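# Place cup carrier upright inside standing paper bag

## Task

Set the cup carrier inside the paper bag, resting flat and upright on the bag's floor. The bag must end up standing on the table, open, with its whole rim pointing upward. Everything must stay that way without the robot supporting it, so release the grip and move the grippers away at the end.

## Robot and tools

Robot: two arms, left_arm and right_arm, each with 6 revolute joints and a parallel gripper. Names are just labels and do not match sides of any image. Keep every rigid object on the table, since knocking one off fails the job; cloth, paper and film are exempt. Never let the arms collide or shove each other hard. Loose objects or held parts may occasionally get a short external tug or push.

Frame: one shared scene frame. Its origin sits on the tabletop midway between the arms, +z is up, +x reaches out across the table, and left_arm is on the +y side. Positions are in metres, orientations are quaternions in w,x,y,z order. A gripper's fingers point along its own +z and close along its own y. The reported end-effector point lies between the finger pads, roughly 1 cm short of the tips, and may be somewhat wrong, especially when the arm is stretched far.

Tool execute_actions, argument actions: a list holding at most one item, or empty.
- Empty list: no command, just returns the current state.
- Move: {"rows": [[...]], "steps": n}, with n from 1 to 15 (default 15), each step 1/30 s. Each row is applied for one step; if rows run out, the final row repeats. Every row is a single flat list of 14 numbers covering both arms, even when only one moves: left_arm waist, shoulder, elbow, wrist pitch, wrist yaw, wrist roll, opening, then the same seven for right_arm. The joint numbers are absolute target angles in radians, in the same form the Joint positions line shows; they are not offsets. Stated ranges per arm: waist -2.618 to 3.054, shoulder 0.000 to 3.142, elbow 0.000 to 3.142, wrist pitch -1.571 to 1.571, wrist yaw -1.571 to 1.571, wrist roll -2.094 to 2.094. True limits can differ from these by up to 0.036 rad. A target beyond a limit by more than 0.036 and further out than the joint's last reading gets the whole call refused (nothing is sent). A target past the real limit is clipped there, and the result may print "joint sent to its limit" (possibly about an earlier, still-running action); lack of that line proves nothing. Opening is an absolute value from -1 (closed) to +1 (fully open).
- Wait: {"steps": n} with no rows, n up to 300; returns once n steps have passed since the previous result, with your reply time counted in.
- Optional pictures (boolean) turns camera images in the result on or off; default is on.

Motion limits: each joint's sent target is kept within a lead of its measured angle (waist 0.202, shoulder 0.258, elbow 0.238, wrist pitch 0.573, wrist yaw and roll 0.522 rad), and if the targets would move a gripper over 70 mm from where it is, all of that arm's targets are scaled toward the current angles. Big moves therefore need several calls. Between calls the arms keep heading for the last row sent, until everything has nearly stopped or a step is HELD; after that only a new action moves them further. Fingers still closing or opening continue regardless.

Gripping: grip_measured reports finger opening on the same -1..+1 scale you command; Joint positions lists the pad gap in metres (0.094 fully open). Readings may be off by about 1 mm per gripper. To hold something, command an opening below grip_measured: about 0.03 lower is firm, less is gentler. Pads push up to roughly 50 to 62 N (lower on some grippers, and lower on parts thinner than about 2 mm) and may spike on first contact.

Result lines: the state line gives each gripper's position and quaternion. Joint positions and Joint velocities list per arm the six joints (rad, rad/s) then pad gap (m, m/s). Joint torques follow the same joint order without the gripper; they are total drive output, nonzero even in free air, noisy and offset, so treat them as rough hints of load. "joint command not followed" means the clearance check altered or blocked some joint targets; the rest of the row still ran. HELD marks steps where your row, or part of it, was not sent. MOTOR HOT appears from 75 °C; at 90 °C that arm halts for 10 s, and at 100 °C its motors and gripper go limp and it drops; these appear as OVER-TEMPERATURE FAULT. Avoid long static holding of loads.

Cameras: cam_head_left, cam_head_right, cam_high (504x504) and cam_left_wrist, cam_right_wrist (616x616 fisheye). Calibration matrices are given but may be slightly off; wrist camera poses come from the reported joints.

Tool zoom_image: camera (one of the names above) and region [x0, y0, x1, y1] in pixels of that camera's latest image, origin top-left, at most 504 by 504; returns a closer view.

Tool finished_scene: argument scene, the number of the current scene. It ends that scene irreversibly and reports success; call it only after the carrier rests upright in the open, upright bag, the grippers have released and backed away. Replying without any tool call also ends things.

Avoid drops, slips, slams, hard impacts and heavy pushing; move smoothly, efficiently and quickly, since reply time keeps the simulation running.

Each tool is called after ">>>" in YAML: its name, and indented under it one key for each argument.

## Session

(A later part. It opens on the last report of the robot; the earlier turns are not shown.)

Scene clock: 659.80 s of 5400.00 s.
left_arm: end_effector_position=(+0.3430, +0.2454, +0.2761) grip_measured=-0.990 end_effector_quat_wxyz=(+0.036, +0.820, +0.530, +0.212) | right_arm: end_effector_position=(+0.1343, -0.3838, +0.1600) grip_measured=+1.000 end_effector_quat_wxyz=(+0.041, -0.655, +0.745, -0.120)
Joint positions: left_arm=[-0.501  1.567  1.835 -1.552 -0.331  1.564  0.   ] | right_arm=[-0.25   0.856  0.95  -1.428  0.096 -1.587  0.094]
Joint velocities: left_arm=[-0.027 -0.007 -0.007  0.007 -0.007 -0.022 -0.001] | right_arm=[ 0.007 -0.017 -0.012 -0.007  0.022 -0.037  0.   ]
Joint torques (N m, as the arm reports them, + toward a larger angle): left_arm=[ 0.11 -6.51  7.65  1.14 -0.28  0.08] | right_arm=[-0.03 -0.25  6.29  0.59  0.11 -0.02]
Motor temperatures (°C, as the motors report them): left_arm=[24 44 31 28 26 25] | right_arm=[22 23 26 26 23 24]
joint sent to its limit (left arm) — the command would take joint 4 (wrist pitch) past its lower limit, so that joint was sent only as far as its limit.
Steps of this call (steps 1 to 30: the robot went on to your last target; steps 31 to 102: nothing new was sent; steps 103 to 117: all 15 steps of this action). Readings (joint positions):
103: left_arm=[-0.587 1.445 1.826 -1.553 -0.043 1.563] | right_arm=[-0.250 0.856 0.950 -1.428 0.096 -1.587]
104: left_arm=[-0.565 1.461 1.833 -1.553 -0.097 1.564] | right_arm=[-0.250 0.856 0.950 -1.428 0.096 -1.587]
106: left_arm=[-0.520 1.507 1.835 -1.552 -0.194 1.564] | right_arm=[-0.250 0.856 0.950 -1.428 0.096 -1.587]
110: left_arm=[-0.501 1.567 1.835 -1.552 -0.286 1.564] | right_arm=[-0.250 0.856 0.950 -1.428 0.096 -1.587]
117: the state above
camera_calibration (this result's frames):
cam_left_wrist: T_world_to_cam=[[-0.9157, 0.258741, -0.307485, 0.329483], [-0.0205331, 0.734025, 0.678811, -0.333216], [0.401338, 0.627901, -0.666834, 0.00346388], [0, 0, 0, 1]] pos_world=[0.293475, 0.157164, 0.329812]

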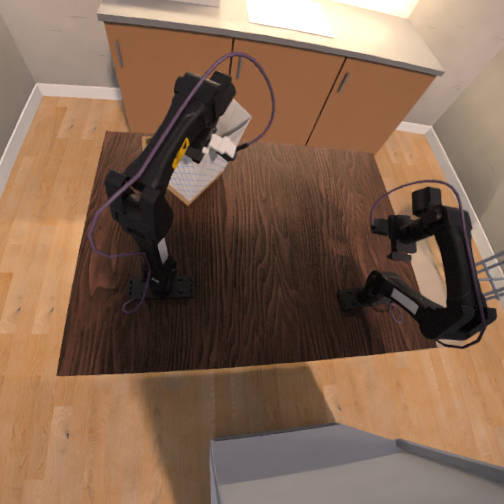

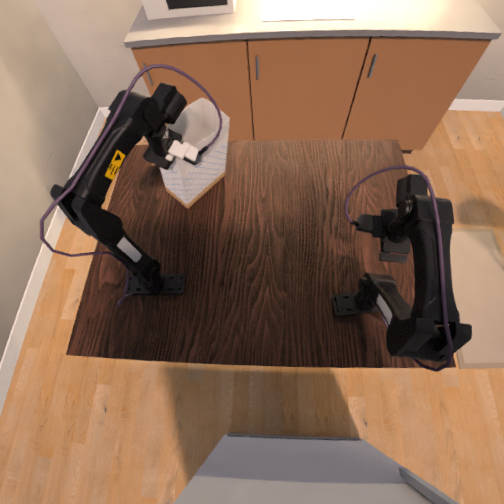

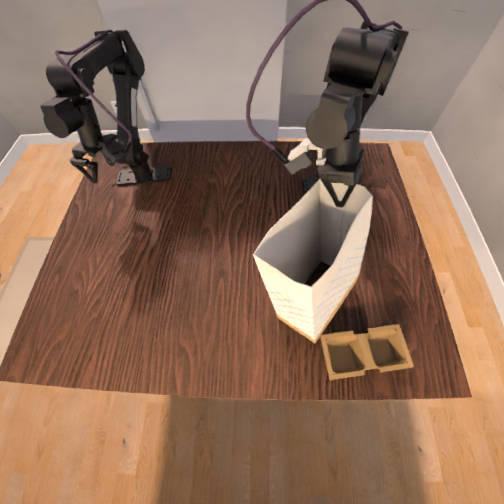

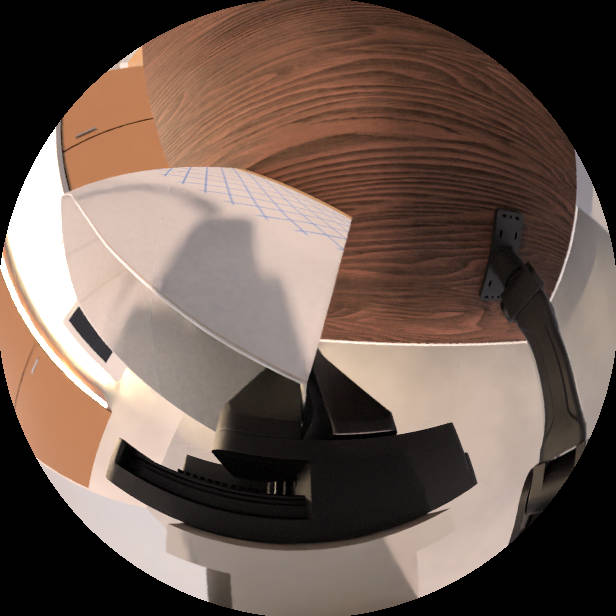

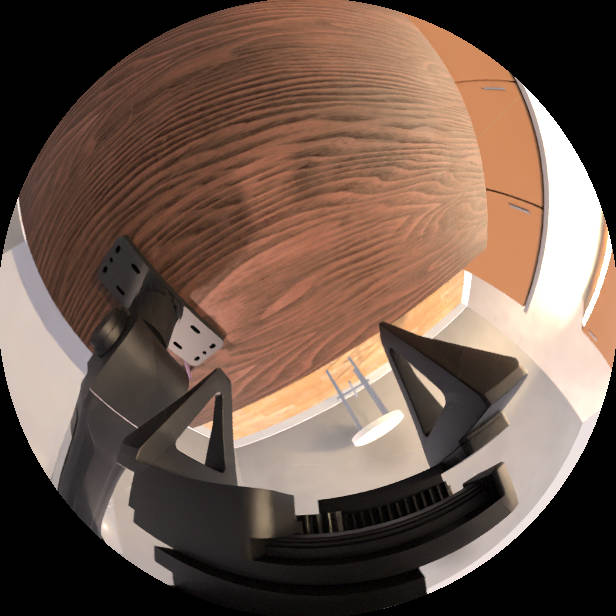

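>>> execute_actions:
  actions:
    - {"rows":[[-0.62,1.52,1.82,-1.57,-0.35,1.57,-1,-0.25,0.856,0.95,-1.428,0.096,-1.587,1],[-0.62,1.52,1.82,-1.57,-0.35,1.57,-1,-0.25,0.856,0.95,-1.428,0.096,-1.587,1],[-0.62,1.52,1.82,-1.57,-0.35,1.57,-1,-0.25,0.856,0.95,-1.428,0.096,-1.587,1],[-0.62,1.52,1.82,-1.57,-0.35,1.57,-1,-0.25,0.856,0.95,-1.428,0.096,-1.587,1],[-0.62,1.52,1.82,-1.57,-0.35,1.57,-1,-0.25,0.856,0.95,-1.428,0.096,-1.587,1],[-0.62,1.52,1.82,-1.57,-0.35,1.57,-1,-0.25,0.856,0.95,-1.428,0.096,-1.587,1],[-0.62,1.52,1.82,-1.57,-0.35,1.57,-1,-0.25,0.856,0.95,-1.428,0.096,-1.587,1],[-0.62,1.52,1.82,-1.57,-0.35,1.57,-1,-0.25,0.856,0.95,-1.428,0.096,-1.587,1],[-0.62,1.52,1.82,-1.57,-0.35,1.57,-0.5,-0.25,0.856,0.95,-1.428,0.096,-1.587,1]],"steps":15}

>>> execute_actions:
  actions:
    - {"rows":[[-0.62,1.4,2.0,-1.4,-0.2,1.57,-0.5,-0.25,0.856,0.95,-1.428,0.096,-1.587,1]],"steps":15}

Scene clock: 667.33 s of 5400.00 s.
left_arm: end_effector_position=(+0.3278, +0.2141, +0.2840) grip_measured=-0.502 end_effector_quat_wxyz=(+0.057, +0.847, +0.480, +0.221) | right_arm: end_effector_position=(+0.1343, -0.3838, +0.1600) grip_measured=+1.000 end_effector_quat_wxyz=(+0.041, -0.655, +0.745, -0.120)
Joint positions: left_arm=[-0.623  1.542  1.835 -1.552 -0.345  1.564  0.023] | right_arm=[-0.25   0.856  0.95  -1.428  0.096 -1.587  0.094]
Joint velocities: left_arm=[-0.012 -0.012 -0.012  0.051  0.037  0.051 -0.   ] | right_arm=[ 0.002  0.002  0.007  0.066 -0.022  0.007  0.   ]
Joint torques (N m, as the arm reports them, + toward a larger angle): left_arm=[ 0.15 -6.73  5.19  1.22 -0.2   0.07] | right_arm=[-0.12 -0.26  6.41  0.63  0.13 -0.06]
Motor temperatures (°C, as the motors report them): left_arm=[24 45 30 28 25 25] | right_arm=[22 23 26 26 23 24]
joint sent to its limit (left arm) — the command would take joint 4 (wrist pitch) past its lower limit, so that joint was sent only as far as its limit.
Steps of this call (steps 1 to 15: the robot went on to your last target; steps 16 to 90: nothing new was sent; then 4.03 s passed at rest; steps 91 to 105: all 15 steps of this action). Readings (joint positions):
91: left_arm=[-0.515 1.565 1.835 -1.552 -0.348 1.564] | right_arm=[-0.250 0.856 0.950 -1.428 0.096 -1.587]
92: left_arm=[-0.542 1.563 1.835 -1.552 -0.353 1.564] | right_arm=[-0.250 0.856 0.950 -1.428 0.096 -1.587]
94: left_arm=[-0.599 1.555 1.835 -1.552 -0.349 1.564] | right_arm=[-0.250 0.856 0.950 -1.428 0.096 -1.587]
98: left_arm=[-0.623 1.543 1.835 -1.552 -0.344 1.564] | right_arm=[-0.250 0.856 0.950 -1.428 0.096 -1.587]
105: the state above
camera_calibration (this result's frames):
cam_left_wrist: T_world_to_cam=[[-0.869853, 0.363722, -0.33326, 0.295898], [0.0469209, 0.733496, 0.678072, -0.33769], [0.491074, 0.574186, -0.6551, 0.013321], [0, 0, 0, 1]] pos_world=[0.26669, 0.132421, 0.336315]

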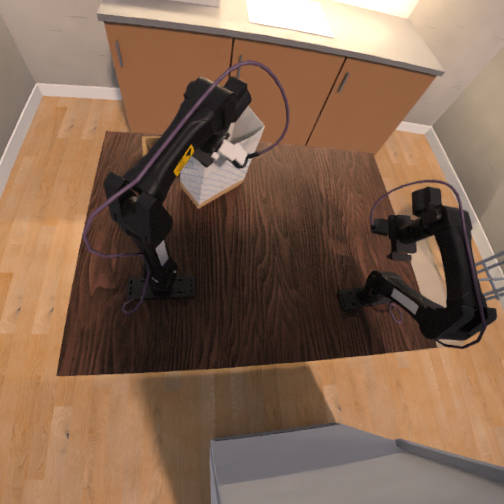

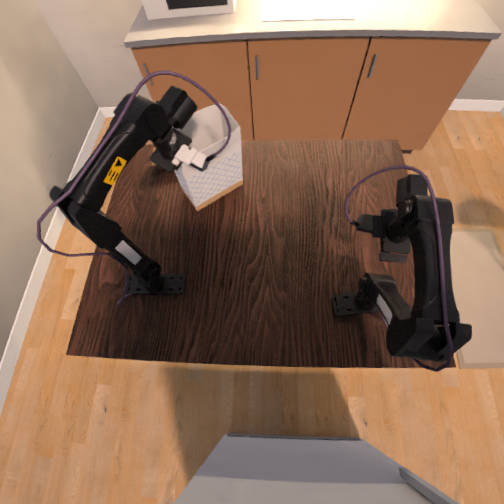

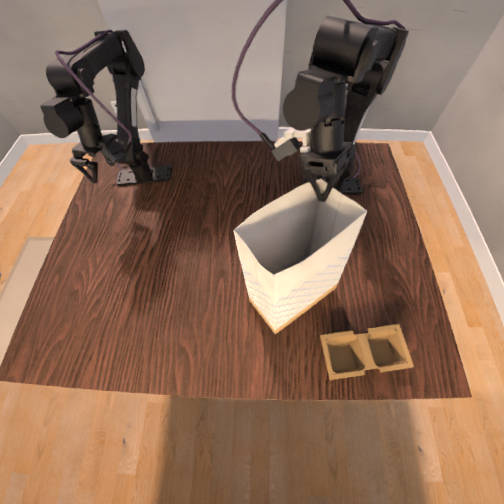

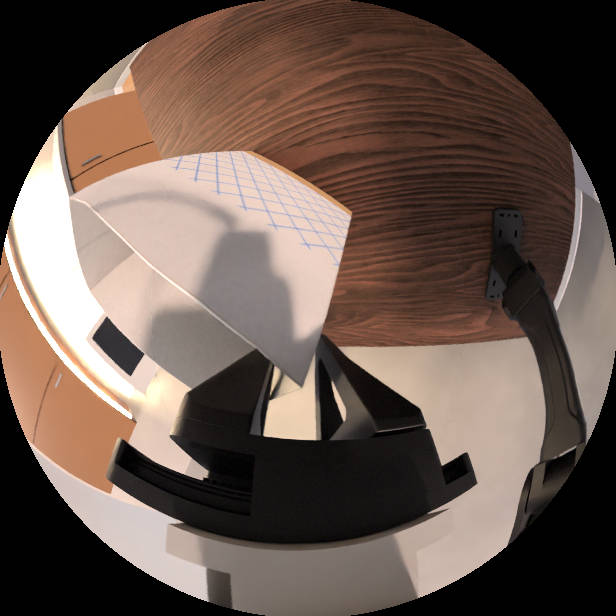

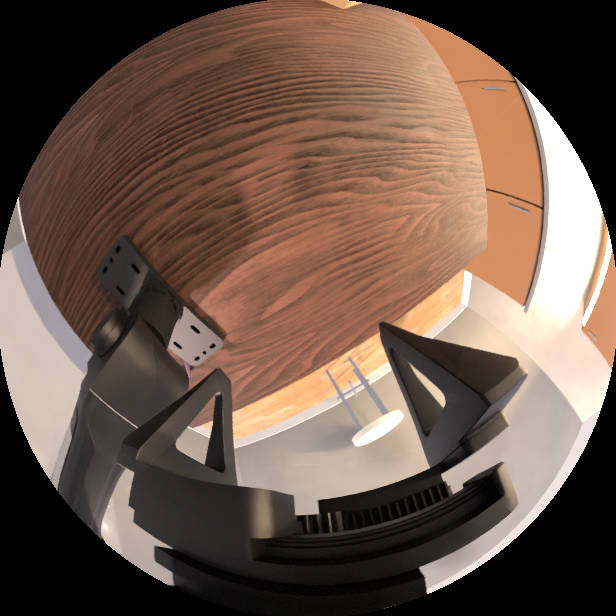

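Scene clock: 667.83 s of 5400.00 s.
left_arm: end_effector_position=(+0.3201, +0.1925, +0.3883) grip_measured=-0.502 end_effector_quat_wxyz=(+0.279, +0.797, +0.469, +0.259) | right_arm: end_effector_position=(+0.1343, -0.3838, +0.1600) grip_measured=+1.000 end_effector_quat_wxyz=(+0.041, -0.655, +0.745, -0.120)
Joint positions: left_arm=[-0.623  1.39   1.99  -1.416 -0.215  1.564  0.023] | right_arm=[-0.25   0.856  0.95  -1.428  0.096 -1.587  0.094]
Joint velocities: left_arm=[-0.002  0.037  0.002 -0.037  0.037  0.037 -0.002] | right_arm=[-0.002 -0.007  0.002  0.007 -0.022  0.051  0.   ]
Joint torques (N m, as the arm reports them, + toward a larger angle): left_arm=[ 0.08 -2.67  6.59  2.21  0.07  0.08] | right_arm=[-0.22 -0.16  6.54  0.64  0.06 -0.03]
Motor temperatures (°C, as the motors report them): left_arm=[24 45 30 28 25 25] | right_arm=[22 23 26 26 23 24]
Steps of this call (steps 1 to 15: all 15 steps of this action). Readings (joint positions):
1: left_arm=[-0.623 1.537 1.846 -1.546 -0.329 1.564] | right_arm=[-0.250 0.856 0.950 -1.428 0.096 -1.587]
2: left_arm=[-0.623 1.530 1.867 -1.529 -0.309 1.564] | right_arm=[-0.250 0.856 0.950 -1.428 0.096 -1.587]
4: left_arm=[-0.623 1.494 1.916 -1.485 -0.275 1.564] | right_arm=[-0.250 0.856 0.950 -1.428 0.096 -1.587]
8: left_arm=[-0.623 1.404 1.981 -1.429 -0.236 1.564] | right_arm=[-0.250 0.856 0.950 -1.428 0.096 -1.587]
15: the state above
camera_calibration (this result's frames):
cam_left_wrist: T_world_to_cam=[[-0.693383, 0.239534, -0.679591, 0.433703], [-0.0612524, 0.920123, 0.386809, -0.280444], [0.717961, 0.309833, -0.623326, 0.0636614], [0, 0, 0, 1]] pos_world=[0.237838, 0.134432, 0.442901]

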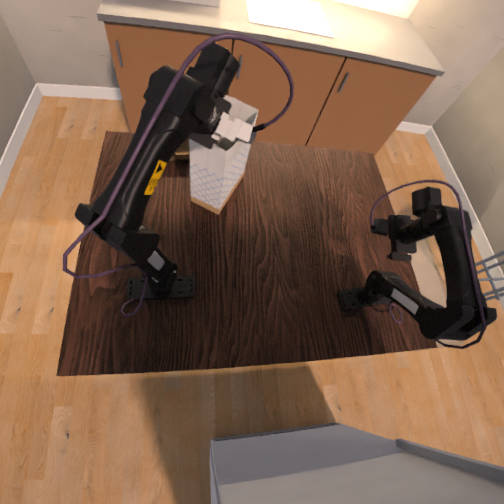

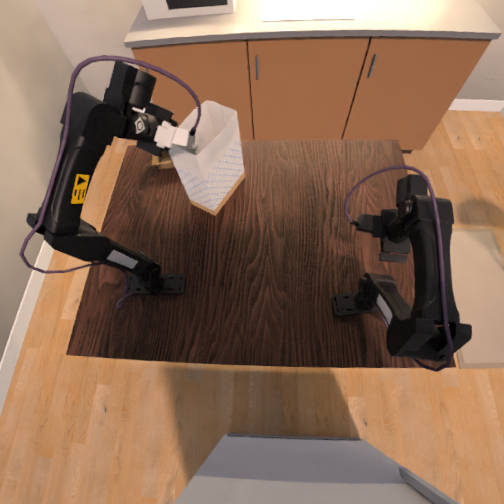

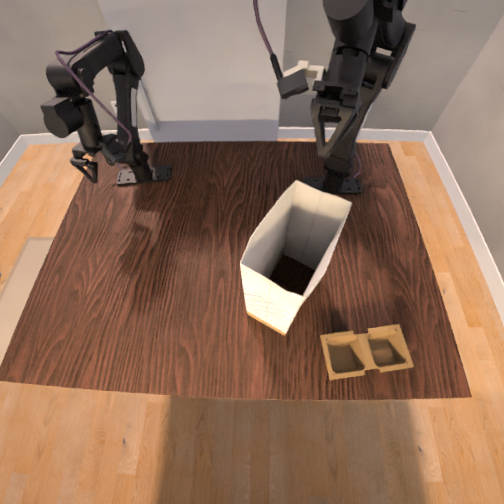

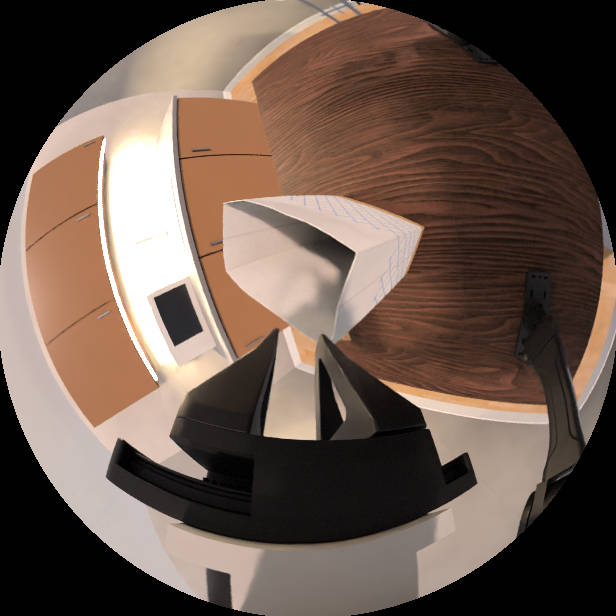

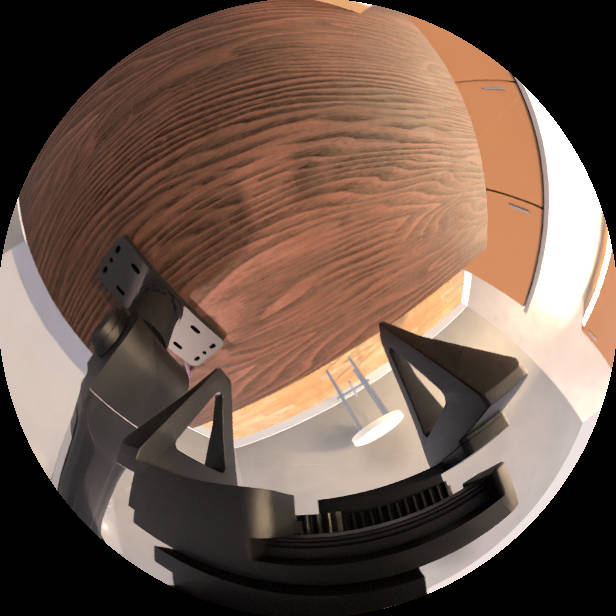

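>>> execute_actions:
  actions:
    - {"rows":[[-0.3,1.4,2.1,-1.3,0,0.6,0.3,-0.25,0.856,0.95,-1.428,0.096,-1.587,1],[-0.3,1.4,2.1,-1.3,0,0.6,0.3,-0.25,0.856,0.95,-1.428,0.096,-1.587,1],[-0.3,1.4,2.1,-1.3,0,0.6,0.3,-0.25,0.856,0.95,-1.428,0.096,-1.587,1],[0.06,1.45,2.1,-1.3,0,-0.11,0.3,-0.25,0.856,0.95,-1.428,0.096,-1.587,1]],"steps":15}
  pictures: false

>>> execute_actions:
  actions:
    - {"rows":[[0.04,1.9,2.35,-1.25,0,-0.11,0.3,-0.25,0.856,0.95,-1.428,0.096,-1.587,1]],"steps":15}
  pictures: false

>>> execute_actions:
  actions:
    - {"rows":[[0.03,2.409,2.413,-1.2,0,-0.11,0.3,-0.25,0.856,0.95,-1.428,0.096,-1.587,1]],"steps":15}
  pictures: false

>>> execute_actions:
  actions:
    - {"steps":20}

Scene clock: 692.53 s of 5400.00 s.
left_arm: end_effector_position=(+0.3875, +0.3695, +0.4130) grip_measured=+0.298 end_effector_quat_wxyz=(+0.421, +0.024, +0.905, +0.061) | right_arm: end_effector_position=(+0.1343, -0.3838, +0.1600) grip_measured=+1.000 end_effector_quat_wxyz=(+0.041, -0.655, +0.745, -0.120)
Joint positions: left_arm=[ 0.065  1.456  2.074 -1.311 -0.022  0.151  0.061] | right_arm=[-0.25   0.856  0.95  -1.428  0.096 -1.587  0.094]
Joint velocities: left_arm=[ 0.002 -0.007  0.002 -0.007  0.081 -1.766  0.   ] | right_arm=[-0.007 -0.002 -0.022 -0.007  0.022 -0.007  0.   ]
Joint torques (N m, as the arm reports them, + toward a larger angle): left_arm=[-0.45 -4.04  8.1   2.46  0.15 -0.03] | right_arm=[-0.04 -0.22  6.42  0.63  0.05 -0.02]
Motor temperatures (°C, as the motors report them): left_arm=[24 42 30 30 25 25] | right_arm=[22 23 26 26 23 24]
Steps of this call (steps 1 to 15: the robot went on to your last target; steps 16 to 90: nothing new was sent; then 21.20 s passed at rest; steps 91 to 105: all 15 steps of this action). Readings (joint positions):
91: left_arm=[-0.589 1.395 2.003 -1.413 -0.161 1.482] | right_arm=[-0.250 0.856 0.950 -1.428 0.096 -1.587]
92: left_arm=[-0.526 1.401 2.024 -1.397 -0.120 1.383] | right_arm=[-0.250 0.856 0.950 -1.428 0.096 -1.587]
94: left_arm=[-0.376 1.409 2.057 -1.357 -0.077 1.186] | right_arm=[-0.250 0.856 0.950 -1.428 0.096 -1.587]
98: left_arm=[-0.076 1.434 2.074 -1.315 -0.034 0.790] | right_arm=[-0.250 0.856 0.950 -1.428 0.096 -1.587]
105: the state above

Scene clock: 693.03 s of 5400.00 s.
left_arm: end_effector_position=(+0.5269, +0.3718, +0.3150) grip_measured=+0.298 end_effector_quat_wxyz=(+0.337, -0.077, +0.938, +0.001) | right_arm: end_effector_position=(+0.1343, -0.3838, +0.1600) grip_measured=+1.000 end_effector_quat_wxyz=(+0.041, -0.655, +0.745, -0.120)
Joint positions: left_arm=[ 0.05   1.959  2.327 -1.251 -0.006 -0.088  0.061] | right_arm=[-0.25   0.856  0.95  -1.428  0.096 -1.587  0.094]
Joint velocities: left_arm=[ 0.007 -0.222 -0.007 -0.007 -0.007 -0.081  0.   ] | right_arm=[ 0.007  0.007 -0.027  0.022 -0.037  0.022  0.   ]
Joint torques (N m, as the arm reports them, + toward a larger angle): left_arm=[ -0.66 -12.2    8.76   2.     0.1   -0.04] | right_arm=[-0.05 -0.17  6.63  0.59  0.06 -0.01]
Motor temperatures (°C, as the motors report them): left_arm=[24 42 30 30 25 25] | right_arm=[22 23 26 26 23 24]
Steps of this call (steps 1 to 15: all 15 steps of this action). Readings (joint positions):
1: left_arm=[0.063 1.491 2.125 -1.338 -0.021 0.104] | right_arm=[-0.250 0.856 0.950 -1.428 0.096 -1.587]
2: left_arm=[0.059 1.545 2.205 -1.336 -0.019 0.069] | right_arm=[-0.250 0.856 0.950 -1.428 0.096 -1.587]
4: left_arm=[0.055 1.647 2.296 -1.283 -0.016 0.024] | right_arm=[-0.250 0.856 0.950 -1.428 0.096 -1.587]
8: left_arm=[0.053 1.834 2.327 -1.250 -0.011 -0.041] | right_arm=[-0.250 0.856 0.950 -1.428 0.096 -1.587]
15: the state above

Scene clock: 693.53 s of 5400.00 s.
left_arm: end_effector_position=(+0.5893, +0.3707, +0.0825) grip_measured=+0.298 end_effector_quat_wxyz=(+0.142, -0.080, +0.987, +0.000) | right_arm: end_effector_position=(+0.1343, -0.3838, +0.1600) grip_measured=+1.000 end_effector_quat_wxyz=(+0.041, -0.655, +0.745, -0.120)
Joint positions: left_arm=[ 0.04   2.478  2.396 -1.203 -0.005 -0.098  0.061] | right_arm=[-0.25   0.856  0.95  -1.428  0.096 -1.587  0.094]
Joint velocities: left_arm=[-0.042  0.261  0.002 -0.081 -0.007  0.022 -0.001] | right_arm=[ 0.002 -0.012 -0.022 -0.007 -0.037  0.051  0.   ]
Joint torques (N m, as the arm reports them, + toward a larger angle): left_arm=[ -0.44 -18.91   8.48   1.37   0.07   0.01] | right_arm=[-0.25 -0.24  6.5   0.61  0.02 -0.01]
Motor temperatures (°C, as the motors report them): left_arm=[24 43 30 30 25 25] | right_arm=[22 23 26 26 23 24]
Steps of this call (steps 1 to 15: all 15 steps of this action). Readings (joint positions):
1: left_arm=[0.050 1.972 2.343 -1.256 -0.006 -0.089] | right_arm=[-0.250 0.856 0.950 -1.428 0.096 -1.587]
2: left_arm=[0.050 1.994 2.370 -1.247 -0.006 -0.090] | right_arm=[-0.250 0.856 0.950 -1.428 0.096 -1.587]
4: left_arm=[0.050 2.054 2.394 -1.223 -0.006 -0.091] | right_arm=[-0.250 0.856 0.950 -1.428 0.096 -1.587]
8: left_arm=[0.050 2.219 2.396 -1.206 -0.006 -0.091] | right_arm=[-0.250 0.856 0.950 -1.428 0.096 -1.587]
15: the state above

Scene clock: 694.20 s of 5400.00 s.
left_arm: end_effector_position=(+0.5900, +0.3690, +0.1127) grip_measured=+0.298 end_effector_quat_wxyz=(+0.170, -0.079, +0.982, -0.001) | right_arm: end_effector_position=(+0.1343, -0.3838, +0.1600) grip_measured=+1.000 end_effector_quat_wxyz=(+0.041, -0.655, +0.745, -0.120)
Joint positions: left_arm=[ 0.037  2.42   2.396 -1.206 -0.005 -0.1    0.061] | right_arm=[-0.25   0.856  0.95  -1.428  0.096 -1.587  0.094]
Joint velocities: left_arm=[ 0.007 -0.002  0.002  0.007 -0.007  0.051  0.001] | right_arm=[ 0.002 -0.007 -0.007  0.037 -0.007 -0.022  0.   ]
Joint torques (N m, as the arm reports them, + toward a larger angle): left_arm=[ -0.52 -13.27   8.65   1.4    0.08  -0.05] | right_arm=[ 0.16 -0.12  6.53  0.64  0.07 -0.01]
Motor temperatures (°C, as the motors report them): left_arm=[24 43 30 30 25 25] | right_arm=[22 23 26 26 23 24]
Steps of this call (steps 1 to 20: the robot went on to your last target). Readings (joint positions):
1: left_arm=[0.039 2.481 2.396 -1.205 -0.005 -0.098] | right_arm=[-0.250 0.856 0.950 -1.428 0.096 -1.587]
2: left_arm=[0.038 2.480 2.396 -1.206 -0.005 -0.099] | right_arm=[-0.250 0.856 0.950 -1.428 0.096 -1.587]
4: left_arm=[0.037 2.462 2.396 -1.206 -0.005 -0.099] | right_arm=[-0.250 0.856 0.950 -1.428 0.096 -1.587]
8: left_arm=[0.037 2.427 2.396 -1.206 -0.005 -0.099] | right_arm=[-0.250 0.856 0.950 -1.428 0.096 -1.587]
20: the state above
camera_calibration (this result's frames):
cam_left_wrist: T_world_to_cam=[[0.313419, -0.941964, 0.1203, 0.143044], [-0.9381, -0.287455, 0.193232, 0.665105], [-0.147436, -0.173415, -0.97375, 0.371843], [0, 0, 0, 1]] pos_world=[0.633925, 0.390414, 0.216355]

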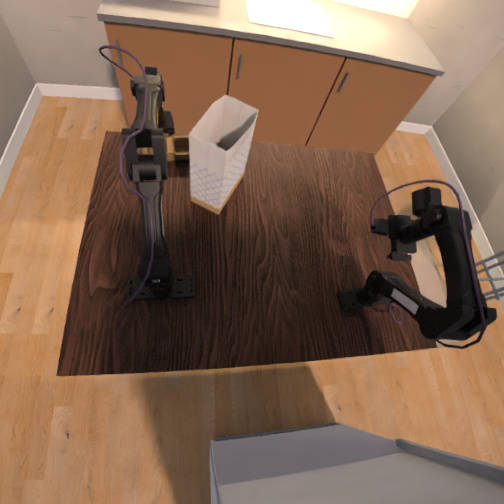

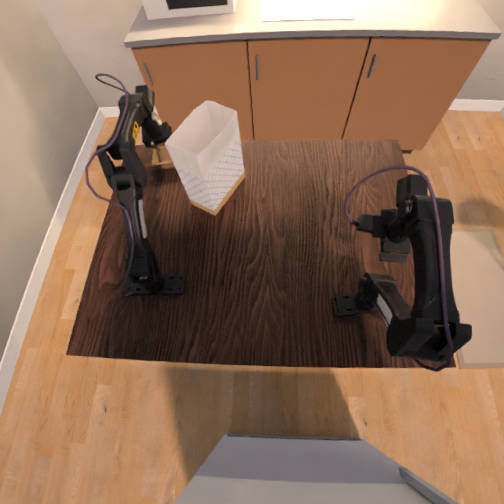

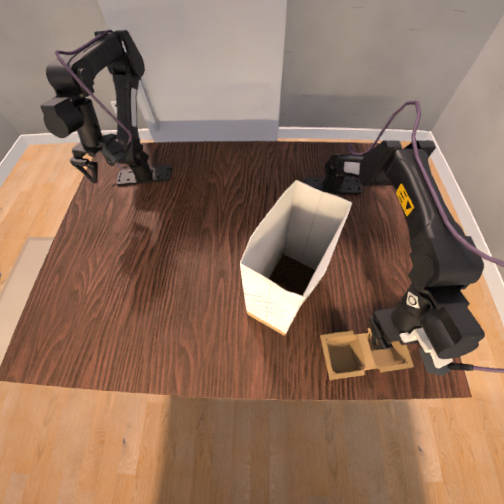

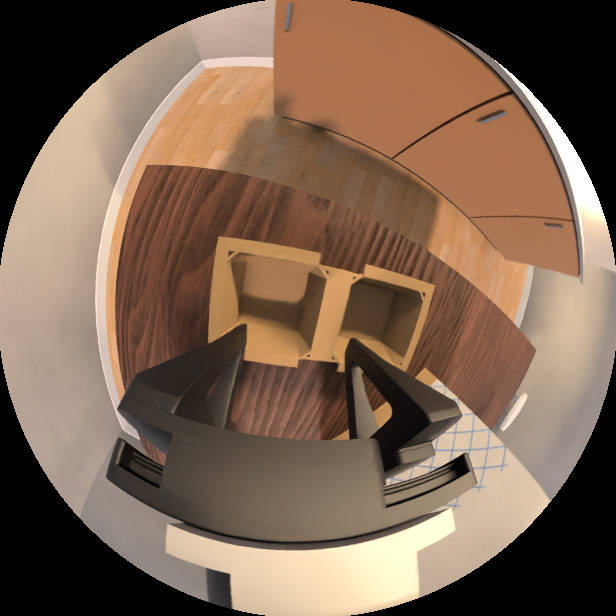

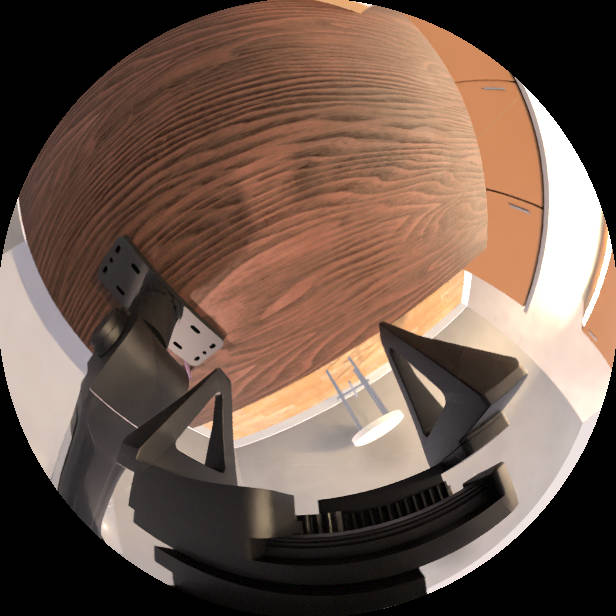

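>>> execute_actions:
  actions:
    - {"rows":[[0.0,2.41,2.413,-1.17,0,-0.05,0.3,-0.25,0.856,0.95,-1.428,0.096,-1.587,1],[0.0,2.41,2.413,-1.17,0,-0.05,0.3,-0.25,0.856,0.95,-1.428,0.096,-1.587,1],[0.0,2.41,2.413,-1.17,0,-0.05,0.3,-0.25,0.856,0.95,-1.428,0.096,-1.587,1],[0.0,2.41,2.413,-1.17,0,-0.05,0.3,-0.25,0.856,0.95,-1.428,0.096,-1.587,1],[0.0,2.41,2.413,-1.17,0,-0.05,0.3,-0.25,0.856,0.95,-1.428,0.096,-1.587,1],[-0.01,2.43,2.413,-1.16,0,-0.05,0.3,-0.25,0.856,0.95,-1.428,0.096,-1.587,1],[-0.01,2.45,2.413,-1.16,0,-0.05,0.3,-0.25,0.856,0.95,-1.428,0.096,-1.587,1],[-0.01,2.47,2.413,-1.16,0,-0.05,0.3,-0.25,0.856,0.95,-1.428,0.096,-1.587,1],[-0.01,2.49,2.413,-1.16,0,-0.05,0.3,-0.25,0.856,0.95,-1.428,0.096,-1.587,1]],"steps":15}

Scene clock: 705.70 s of 5400.00 s.
left_arm: end_effector_position=(+0.5961, +0.3432, +0.0749) grip_measured=+0.298 end_effector_quat_wxyz=(+0.147, -0.038, +0.988, -0.003) | right_arm: end_effector_position=(+0.1343, -0.3838, +0.1600) grip_measured=+1.000 end_effector_quat_wxyz=(+0.041, -0.655, +0.745, -0.120)
Joint positions: left_arm=[-0.009  2.496  2.396 -1.176 -0.002 -0.063  0.061] | right_arm=[-0.25   0.856  0.95  -1.428  0.096 -1.587  0.094]
Joint velocities: left_arm=[-0.012  0.198  0.012 -0.051 -0.007  0.037 -0.   ] | right_arm=[-0.012 -0.002 -0.007 -0.037  0.037  0.081  0.   ]
Joint torques (N m, as the arm reports them, + toward a larger angle): left_arm=[ -0.18 -14.13   8.73   1.44   0.05   0.14] | right_arm=[ 0.04 -0.19  6.38  0.64  0.1  -0.03]
Motor temperatures (°C, as the motors report them): left_arm=[24 51 30 30 25 25] | right_arm=[22 23 26 26 23 24]
Steps of this call (steps 1 to 15: the robot went on to your last target; steps 16 to 90: nothing new was sent; then 8.00 s passed at rest; steps 91 to 105: all 15 steps of this action). Readings (joint positions):
91: left_arm=[0.035 2.420 2.396 -1.204 -0.005 -0.094] | right_arm=[-0.250 0.856 0.950 -1.428 0.096 -1.587]
92: left_arm=[0.032 2.420 2.396 -1.201 -0.005 -0.087] | right_arm=[-0.250 0.856 0.950 -1.428 0.096 -1.587]
94: left_arm=[0.022 2.420 2.396 -1.196 -0.005 -0.078] | right_arm=[-0.250 0.856 0.950 -1.428 0.096 -1.587]
98: left_arm=[0.000 2.426 2.396 -1.185 -0.004 -0.068] | right_arm=[-0.250 0.856 0.950 -1.428 0.096 -1.587]
105: the state above
camera_calibration (this result's frames):
cam_left_wrist: T_world_to_cam=[[0.239905, -0.965625, 0.100066, 0.174839], [-0.948671, -0.211308, 0.235311, 0.647714], [-0.206078, -0.151382, -0.966755, 0.358349], [0, 0, 0, 1]] pos_world=[0.646371, 0.359944, 0.176526]

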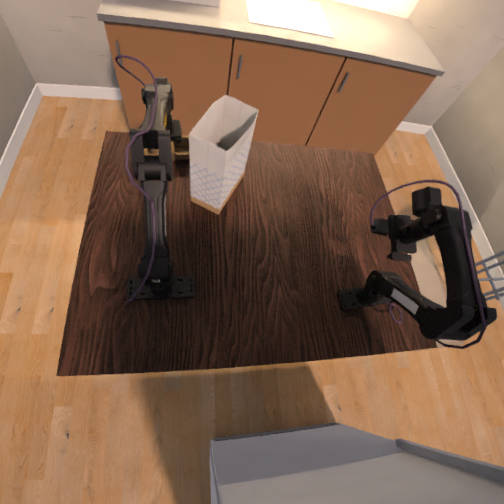

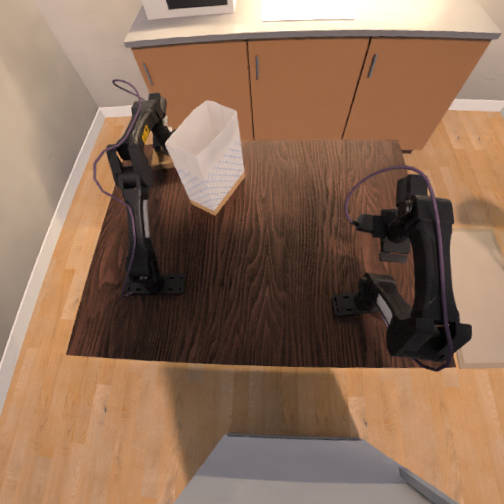

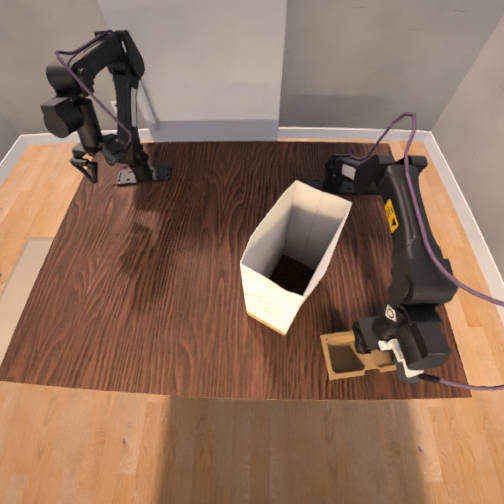

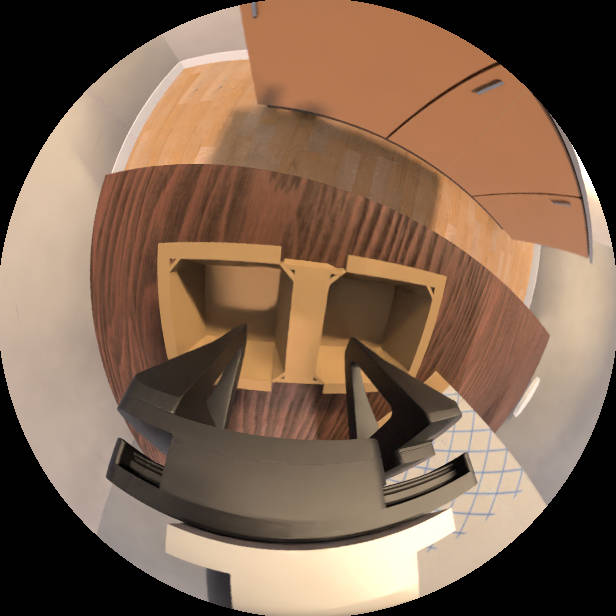

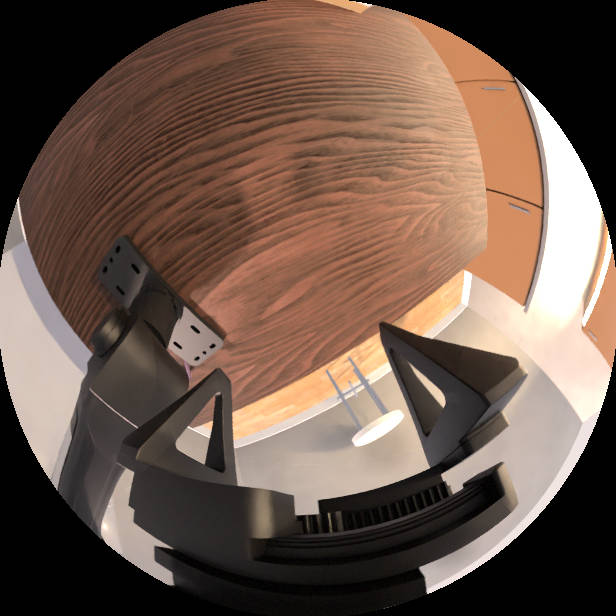

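>>> execute_actions:
  actions:
    - {"rows":[[-0.01,2.49,2.45,-1.13,0,-0.05,0.3,-0.25,0.856,0.95,-1.428,0.096,-1.587,1],[-0.01,2.49,2.46,-1.13,0,-0.05,0.3,-0.25,0.856,0.95,-1.428,0.096,-1.587,1],[-0.01,2.5,2.47,-1.13,0,-0.05,0.3,-0.25,0.856,0.95,-1.428,0.096,-1.587,1],[-0.01,2.51,2.47,-1.13,0,-0.05,0.3,-0.25,0.856,0.95,-1.428,0.096,-1.587,1],[-0.01,2.52,2.47,-1.13,0,-0.05,0.3,-0.25,0.856,0.95,-1.428,0.096,-1.587,1],[-0.01,2.53,2.47,-1.13,0,-0.05,0.3,-0.25,0.856,0.95,-1.428,0.096,-1.587,1],[-0.01,2.54,2.47,-1.13,0,-0.05,0.3,-0.25,0.856,0.95,-1.428,0.096,-1.587,1],[-0.01,2.55,2.47,-1.13,0,-0.05,0.3,-0.25,0.856,0.95,-1.428,0.096,-1.587,1],[-0.01,2.56,2.47,-1.13,0,-0.05,0.3,-0.25,0.856,0.95,-1.428,0.096,-1.587,1]],"steps":15}

Scene clock: 713.57 s of 5400.00 s.
left_arm: end_effector_position=(+0.6111, +0.3434, +0.0581) grip_measured=+0.298 end_effector_quat_wxyz=(+0.156, -0.037, +0.987, -0.003) | right_arm: end_effector_position=(+0.1343, -0.3838, +0.1600) grip_measured=+1.000 end_effector_quat_wxyz=(+0.041, -0.655, +0.745, -0.120)
Joint positions: left_arm=[-0.009  2.562  2.447 -1.143 -0.002 -0.061  0.061] | right_arm=[-0.25   0.856  0.95  -1.428  0.096 -1.587  0.094]
Joint velocities: left_arm=[-0.017  0.178  0.012  0.022 -0.11  -0.007  0.   ] | right_arm=[ 0.002  0.007 -0.012 -0.007 -0.037  0.051  0.   ]
Joint torques (N m, as the arm reports them, + toward a larger angle): left_arm=[ -0.08 -14.01   9.02   1.43   0.05   0.12] | right_arm=[-0.04 -0.25  6.54  0.58  0.06 -0.04]
Motor temperatures (°C, as the motors report them): left_arm=[24 54 31 29 25 25] | right_arm=[22 23 26 26 23 24]
Steps of this call (steps 1 to 15: the robot went on to your last target; steps 16 to 90: nothing new was sent; then 4.37 s passed at rest; steps 91 to 105: all 15 steps of this action). Readings (joint positions):
91: left_arm=[-0.009 2.503 2.399 -1.174 -0.002 -0.061] | right_arm=[-0.250 0.856 0.950 -1.428 0.096 -1.587]
92: left_arm=[-0.009 2.503 2.404 -1.171 -0.002 -0.061] | right_arm=[-0.250 0.856 0.950 -1.428 0.096 -1.587]
94: left_arm=[-0.009 2.503 2.422 -1.166 -0.002 -0.061] | right_arm=[-0.250 0.856 0.950 -1.428 0.096 -1.587]
98: left_arm=[-0.009 2.508 2.444 -1.149 -0.002 -0.061] | right_arm=[-0.250 0.856 0.950 -1.428 0.096 -1.587]
105: the state above
camera_calibration (this result's frames):
cam_left_wrist: T_world_to_cam=[[0.236634, -0.966044, 0.103747, 0.175062], [-0.953124, -0.210083, 0.217762, 0.669187], [-0.188572, -0.150413, -0.970472, 0.334408], [0, 0, 0, 1]] pos_world=[0.659453, 0.360002, 0.160648]

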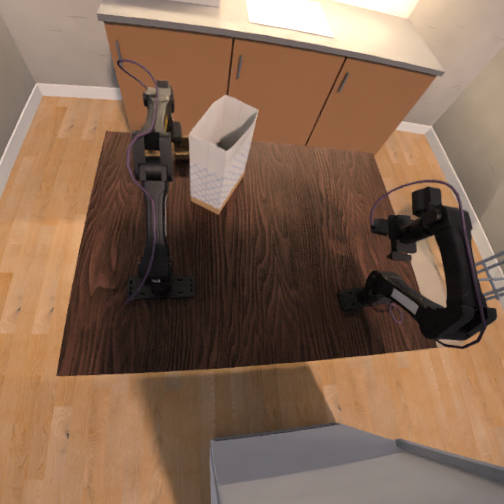

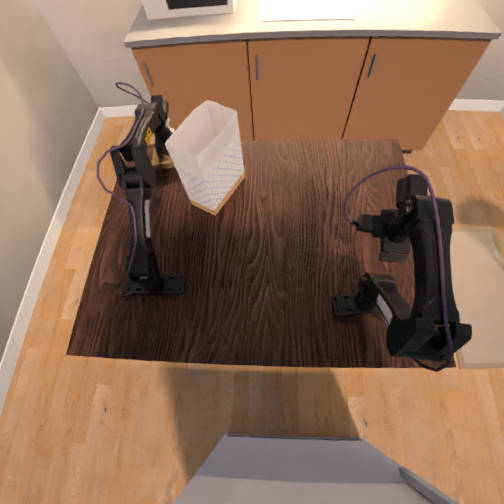

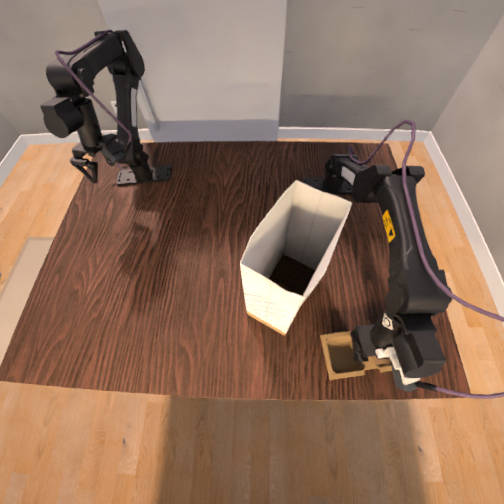

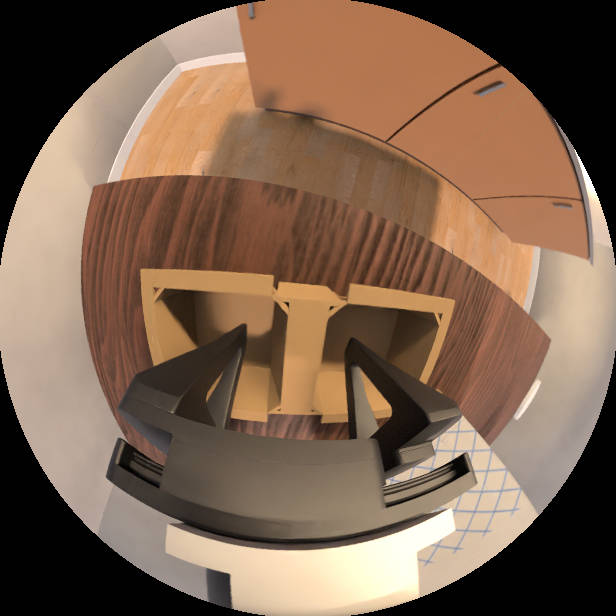

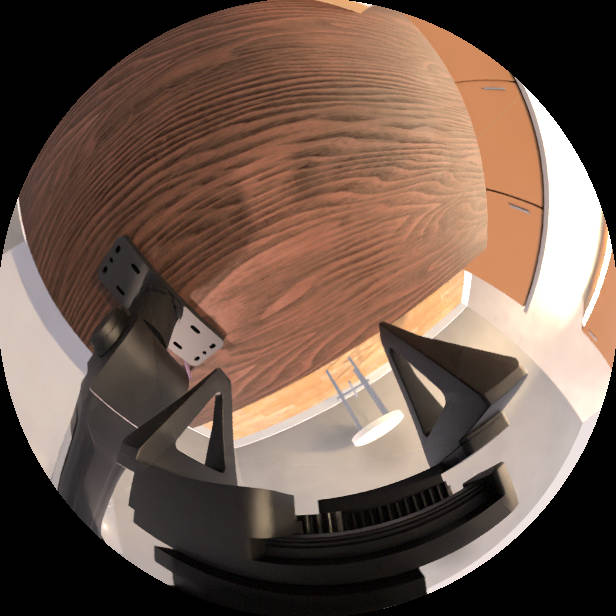

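Good. Lower a bit more, close.

>>> execute_actions:
  actions:
    - {"rows":[[-0.01,2.55,2.47,-1.13,0,-0.05,0.3,-0.25,0.856,0.95,-1.428,0.096,-1.587,1],[-0.01,2.56,2.47,-1.13,0,-0.05,0.3,-0.25,0.856,0.95,-1.428,0.096,-1.587,1],[-0.01,2.57,2.47,-1.13,0,-0.05,0.3,-0.25,0.856,0.95,-1.428,0.096,-1.587,1],[-0.01,2.58,2.47,-1.13,0,-0.05,0.3,-0.25,0.856,0.95,-1.428,0.096,-1.587,1],[-0.01,2.58,2.47,-1.13,0,-0.05,0.3,-0.25,0.856,0.95,-1.428,0.096,-1.587,1],[-0.01,2.58,2.47,-1.13,0,-0.05,0.1,-0.25,0.856,0.95,-1.428,0.096,-1.587,1],[-0.01,2.58,2.47,-1.13,0,-0.05,-0.2,-0.25,0.856,0.95,-1.428,0.096,-1.587,1],[-0.01,2.58,2.47,-1.13,0,-0.05,-0.5,-0.25,0.856,0.95,-1.428,0.096,-1.587,1],[-0.01,2.58,2.47,-1.13,0,-0.05,-0.75,-0.25,0.856,0.95,-1.428,0.096,-1.587,1]],"steps":15}
  pictures: false

>>> execute_actions:
  actions:
    - {"rows":[[-0.01,2.58,2.47,-1.13,0,-0.05,-0.75,-0.25,0.856,0.95,-1.428,0.096,-1.587,1],[-0.01,2.58,2.47,-1.13,0,-0.05,-0.75,-0.25,0.856,0.95,-1.428,0.096,-1.587,1],[-0.01,2.58,2.47,-1.13,0,-0.05,-0.75,-0.25,0.856,0.95,-1.428,0.096,-1.587,1],[-0.01,2.58,2.47,-1.13,0,-0.05,-0.75,-0.25,0.856,0.95,-1.428,0.096,-1.587,1],[-0.01,2.58,2.47,-1.13,0,-0.05,-0.75,-0.25,0.856,0.95,-1.428,0.096,-1.587,1],[0,2.53,2.47,-1.13,0,-0.05,-0.75,-0.25,0.856,0.95,-1.428,0.096,-1.587,1],[0.01,2.48,2.47,-1.13,0,-0.05,-0.75,-0.25,0.856,0.95,-1.428,0.096,-1.587,1],[0.02,2.43,2.47,-1.14,0,-0.05,-0.75,-0.25,0.856,0.95,-1.428,0.096,-1.587,1],[0.03,2.38,2.47,-1.15,0,-0.05,-0.75,-0.25,0.856,0.95,-1.428,0.096,-1.587,1],[0.04,2.33,2.47,-1.16,0,-0.05,-0.75,-0.25,0.856,0.95,-1.428,0.096,-1.587,1],[0.05,2.28,2.47,-1.18,0,-0.05,-0.75,-0.25,0.856,0.95,-1.428,0.096,-1.587,1],[0.06,2.23,2.47,-1.2,0,-0.05,-0.75,-0.25,0.856,0.95,-1.428,0.096,-1.587,1],[0.07,2.18,2.47,-1.22,0,-0.05,-0.75,-0.25,0.856,0.95,-1.428,0.096,-1.587,1],[0.08,2.13,2.47,-1.24,0,-0.05,-0.75,-0.25,0.856,0.95,-1.428,0.096,-1.587,1],[0.09,2.08,2.47,-1.26,0,-0.05,-0.75,-0.25,0.856,0.95,-1.428,0.096,-1.587,1]],"steps":15}

Scene clock: 736.33 s of 5400.00 s.
left_arm: end_effector_position=(+0.6107, +0.3433, +0.0548) grip_measured=-0.515 end_effector_quat_wxyz=(+0.153, -0.036, +0.988, -0.003) | right_arm: end_effector_position=(+0.1343, -0.3838, +0.1600) grip_measured=+1.000 end_effector_quat_wxyz=(+0.041, -0.655, +0.745, -0.120)
Joint positions: left_arm=[-0.009  2.568  2.447 -1.143 -0.002 -0.06   0.023] | right_arm=[-0.25   0.856  0.95  -1.428  0.096 -1.587  0.094]
Joint velocities: left_arm=[ 0.002  0.002 -0.002 -0.095 -0.022  0.037 -0.   ] | right_arm=[ 0.002  0.002 -0.007 -0.007 -0.007 -0.007  0.   ]
Joint torques (N m, as the arm reports them, + toward a larger angle): left_arm=[ -0.1  -12.5    9.21   1.42   0.04   0.1 ] | right_arm=[ 0.18 -0.07  6.31  0.61  0.03 -0.02]
Motor temperatures (°C, as the motors report them): left_arm=[24 60 32 29 25 25] | right_arm=[22 23 26 26 23 24]
Steps of this call (steps 1 to 15: the robot went on to your last target; steps 16 to 90: nothing new was sent; then 19.27 s passed at rest; steps 91 to 105: all 15 steps of this action). Readings (joint positions):
91: left_arm=[-0.009 2.568 2.447 -1.143 -0.002 -0.061] | right_arm=[-0.250 0.856 0.950 -1.428 0.096 -1.587]
92: left_arm=[-0.009 2.568 2.447 -1.143 -0.002 -0.061] | right_arm=[-0.250 0.856 0.950 -1.428 0.096 -1.587]
94: left_arm=[-0.009 2.568 2.447 -1.143 -0.002 -0.061] | right_arm=[-0.250 0.856 0.950 -1.428 0.096 -1.587]
98: left_arm=[-0.009 2.568 2.447 -1.143 -0.002 -0.061] | right_arm=[-0.250 0.856 0.950 -1.428 0.096 -1.587]
105: the state above

Scene clock: 736.83 s of 5400.00 s.
left_arm: end_effector_position=(+0.6074, +0.3630, +0.1598) grip_measured=-0.515 end_effector_quat_wxyz=(+0.238, -0.053, +0.970, -0.001) | right_arm: end_effector_position=(+0.1343, -0.3838, +0.1600) grip_measured=+1.000 end_effector_quat_wxyz=(+0.041, -0.655, +0.745, -0.120)
Joint positions: left_arm=[ 0.026  2.373  2.447 -1.164 -0.001 -0.06   0.023] | right_arm=[-0.25   0.856  0.95  -1.428  0.096 -1.587  0.094]
Joint velocities: left_arm=[ 0.183 -0.979  0.012 -0.242 -0.051 -0.051 -0.   ] | right_arm=[-0.002 -0.017 -0.002  0.051  0.037  0.007  0.   ]
Joint torques (N m, as the arm reports them, + toward a larger angle): left_arm=[  0.85 -14.81   8.26   1.4    0.02   0.08] | right_arm=[-0.07 -0.21  6.43  0.58  0.05 -0.01]
Motor temperatures (°C, as the motors report them): left_arm=[24 60 32 29 25 25] | right_arm=[22 23 26 26 23 24]
Steps of this call (steps 1 to 15: all 15 steps of this action). Readings (joint positions):
1: left_arm=[-0.009 2.568 2.447 -1.143 -0.002 -0.060] | right_arm=[-0.250 0.856 0.950 -1.428 0.096 -1.587]
2: left_arm=[-0.009 2.568 2.447 -1.143 -0.002 -0.060] | right_arm=[-0.250 0.856 0.950 -1.428 0.096 -1.587]
4: left_arm=[-0.009 2.568 2.447 -1.143 -0.002 -0.060] | right_arm=[-0.250 0.856 0.950 -1.428 0.096 -1.587]
8: left_arm=[-0.007 2.555 2.447 -1.144 -0.001 -0.060] | right_arm=[-0.250 0.856 0.950 -1.428 0.096 -1.587]
15: the state above
camera_calibration (this result's frames):
cam_left_wrist: T_world_to_cam=[[0.248571, -0.958463, 0.139859, 0.168566], [-0.968439, -0.243181, 0.0546686, 0.695105], [-0.0183869, -0.149034, -0.988661, 0.334314], [0, 0, 0, 1]] pos_world=[0.637413, 0.380424, 0.268947]

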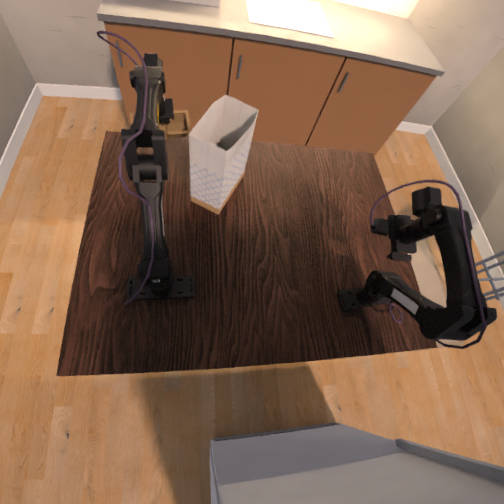

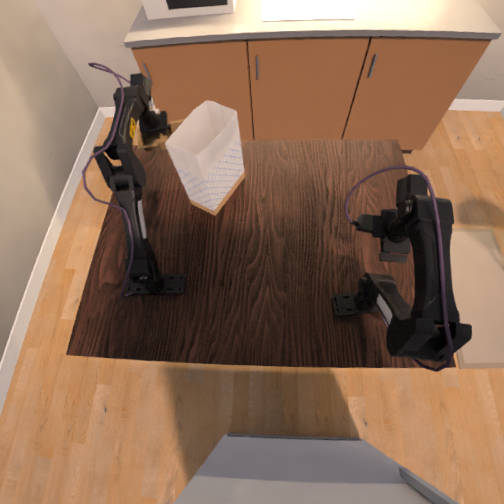

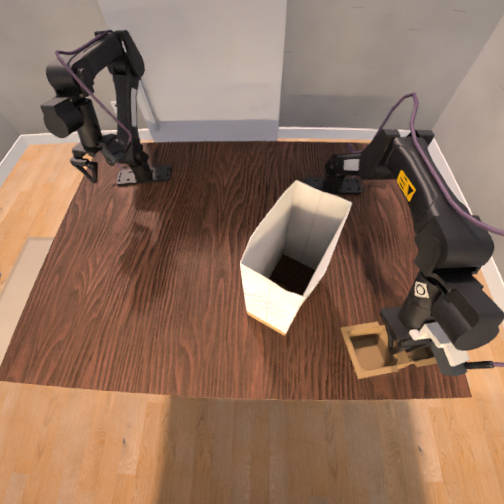

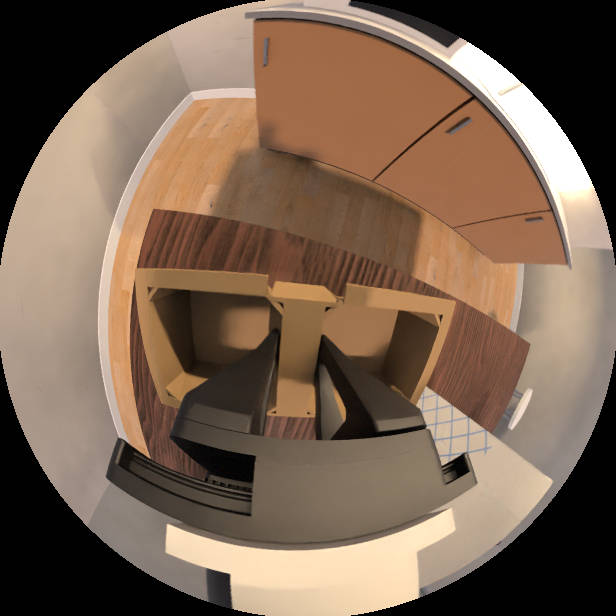

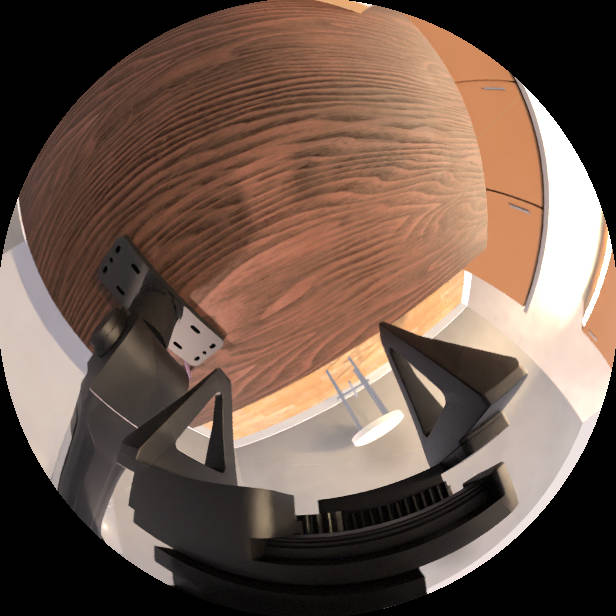

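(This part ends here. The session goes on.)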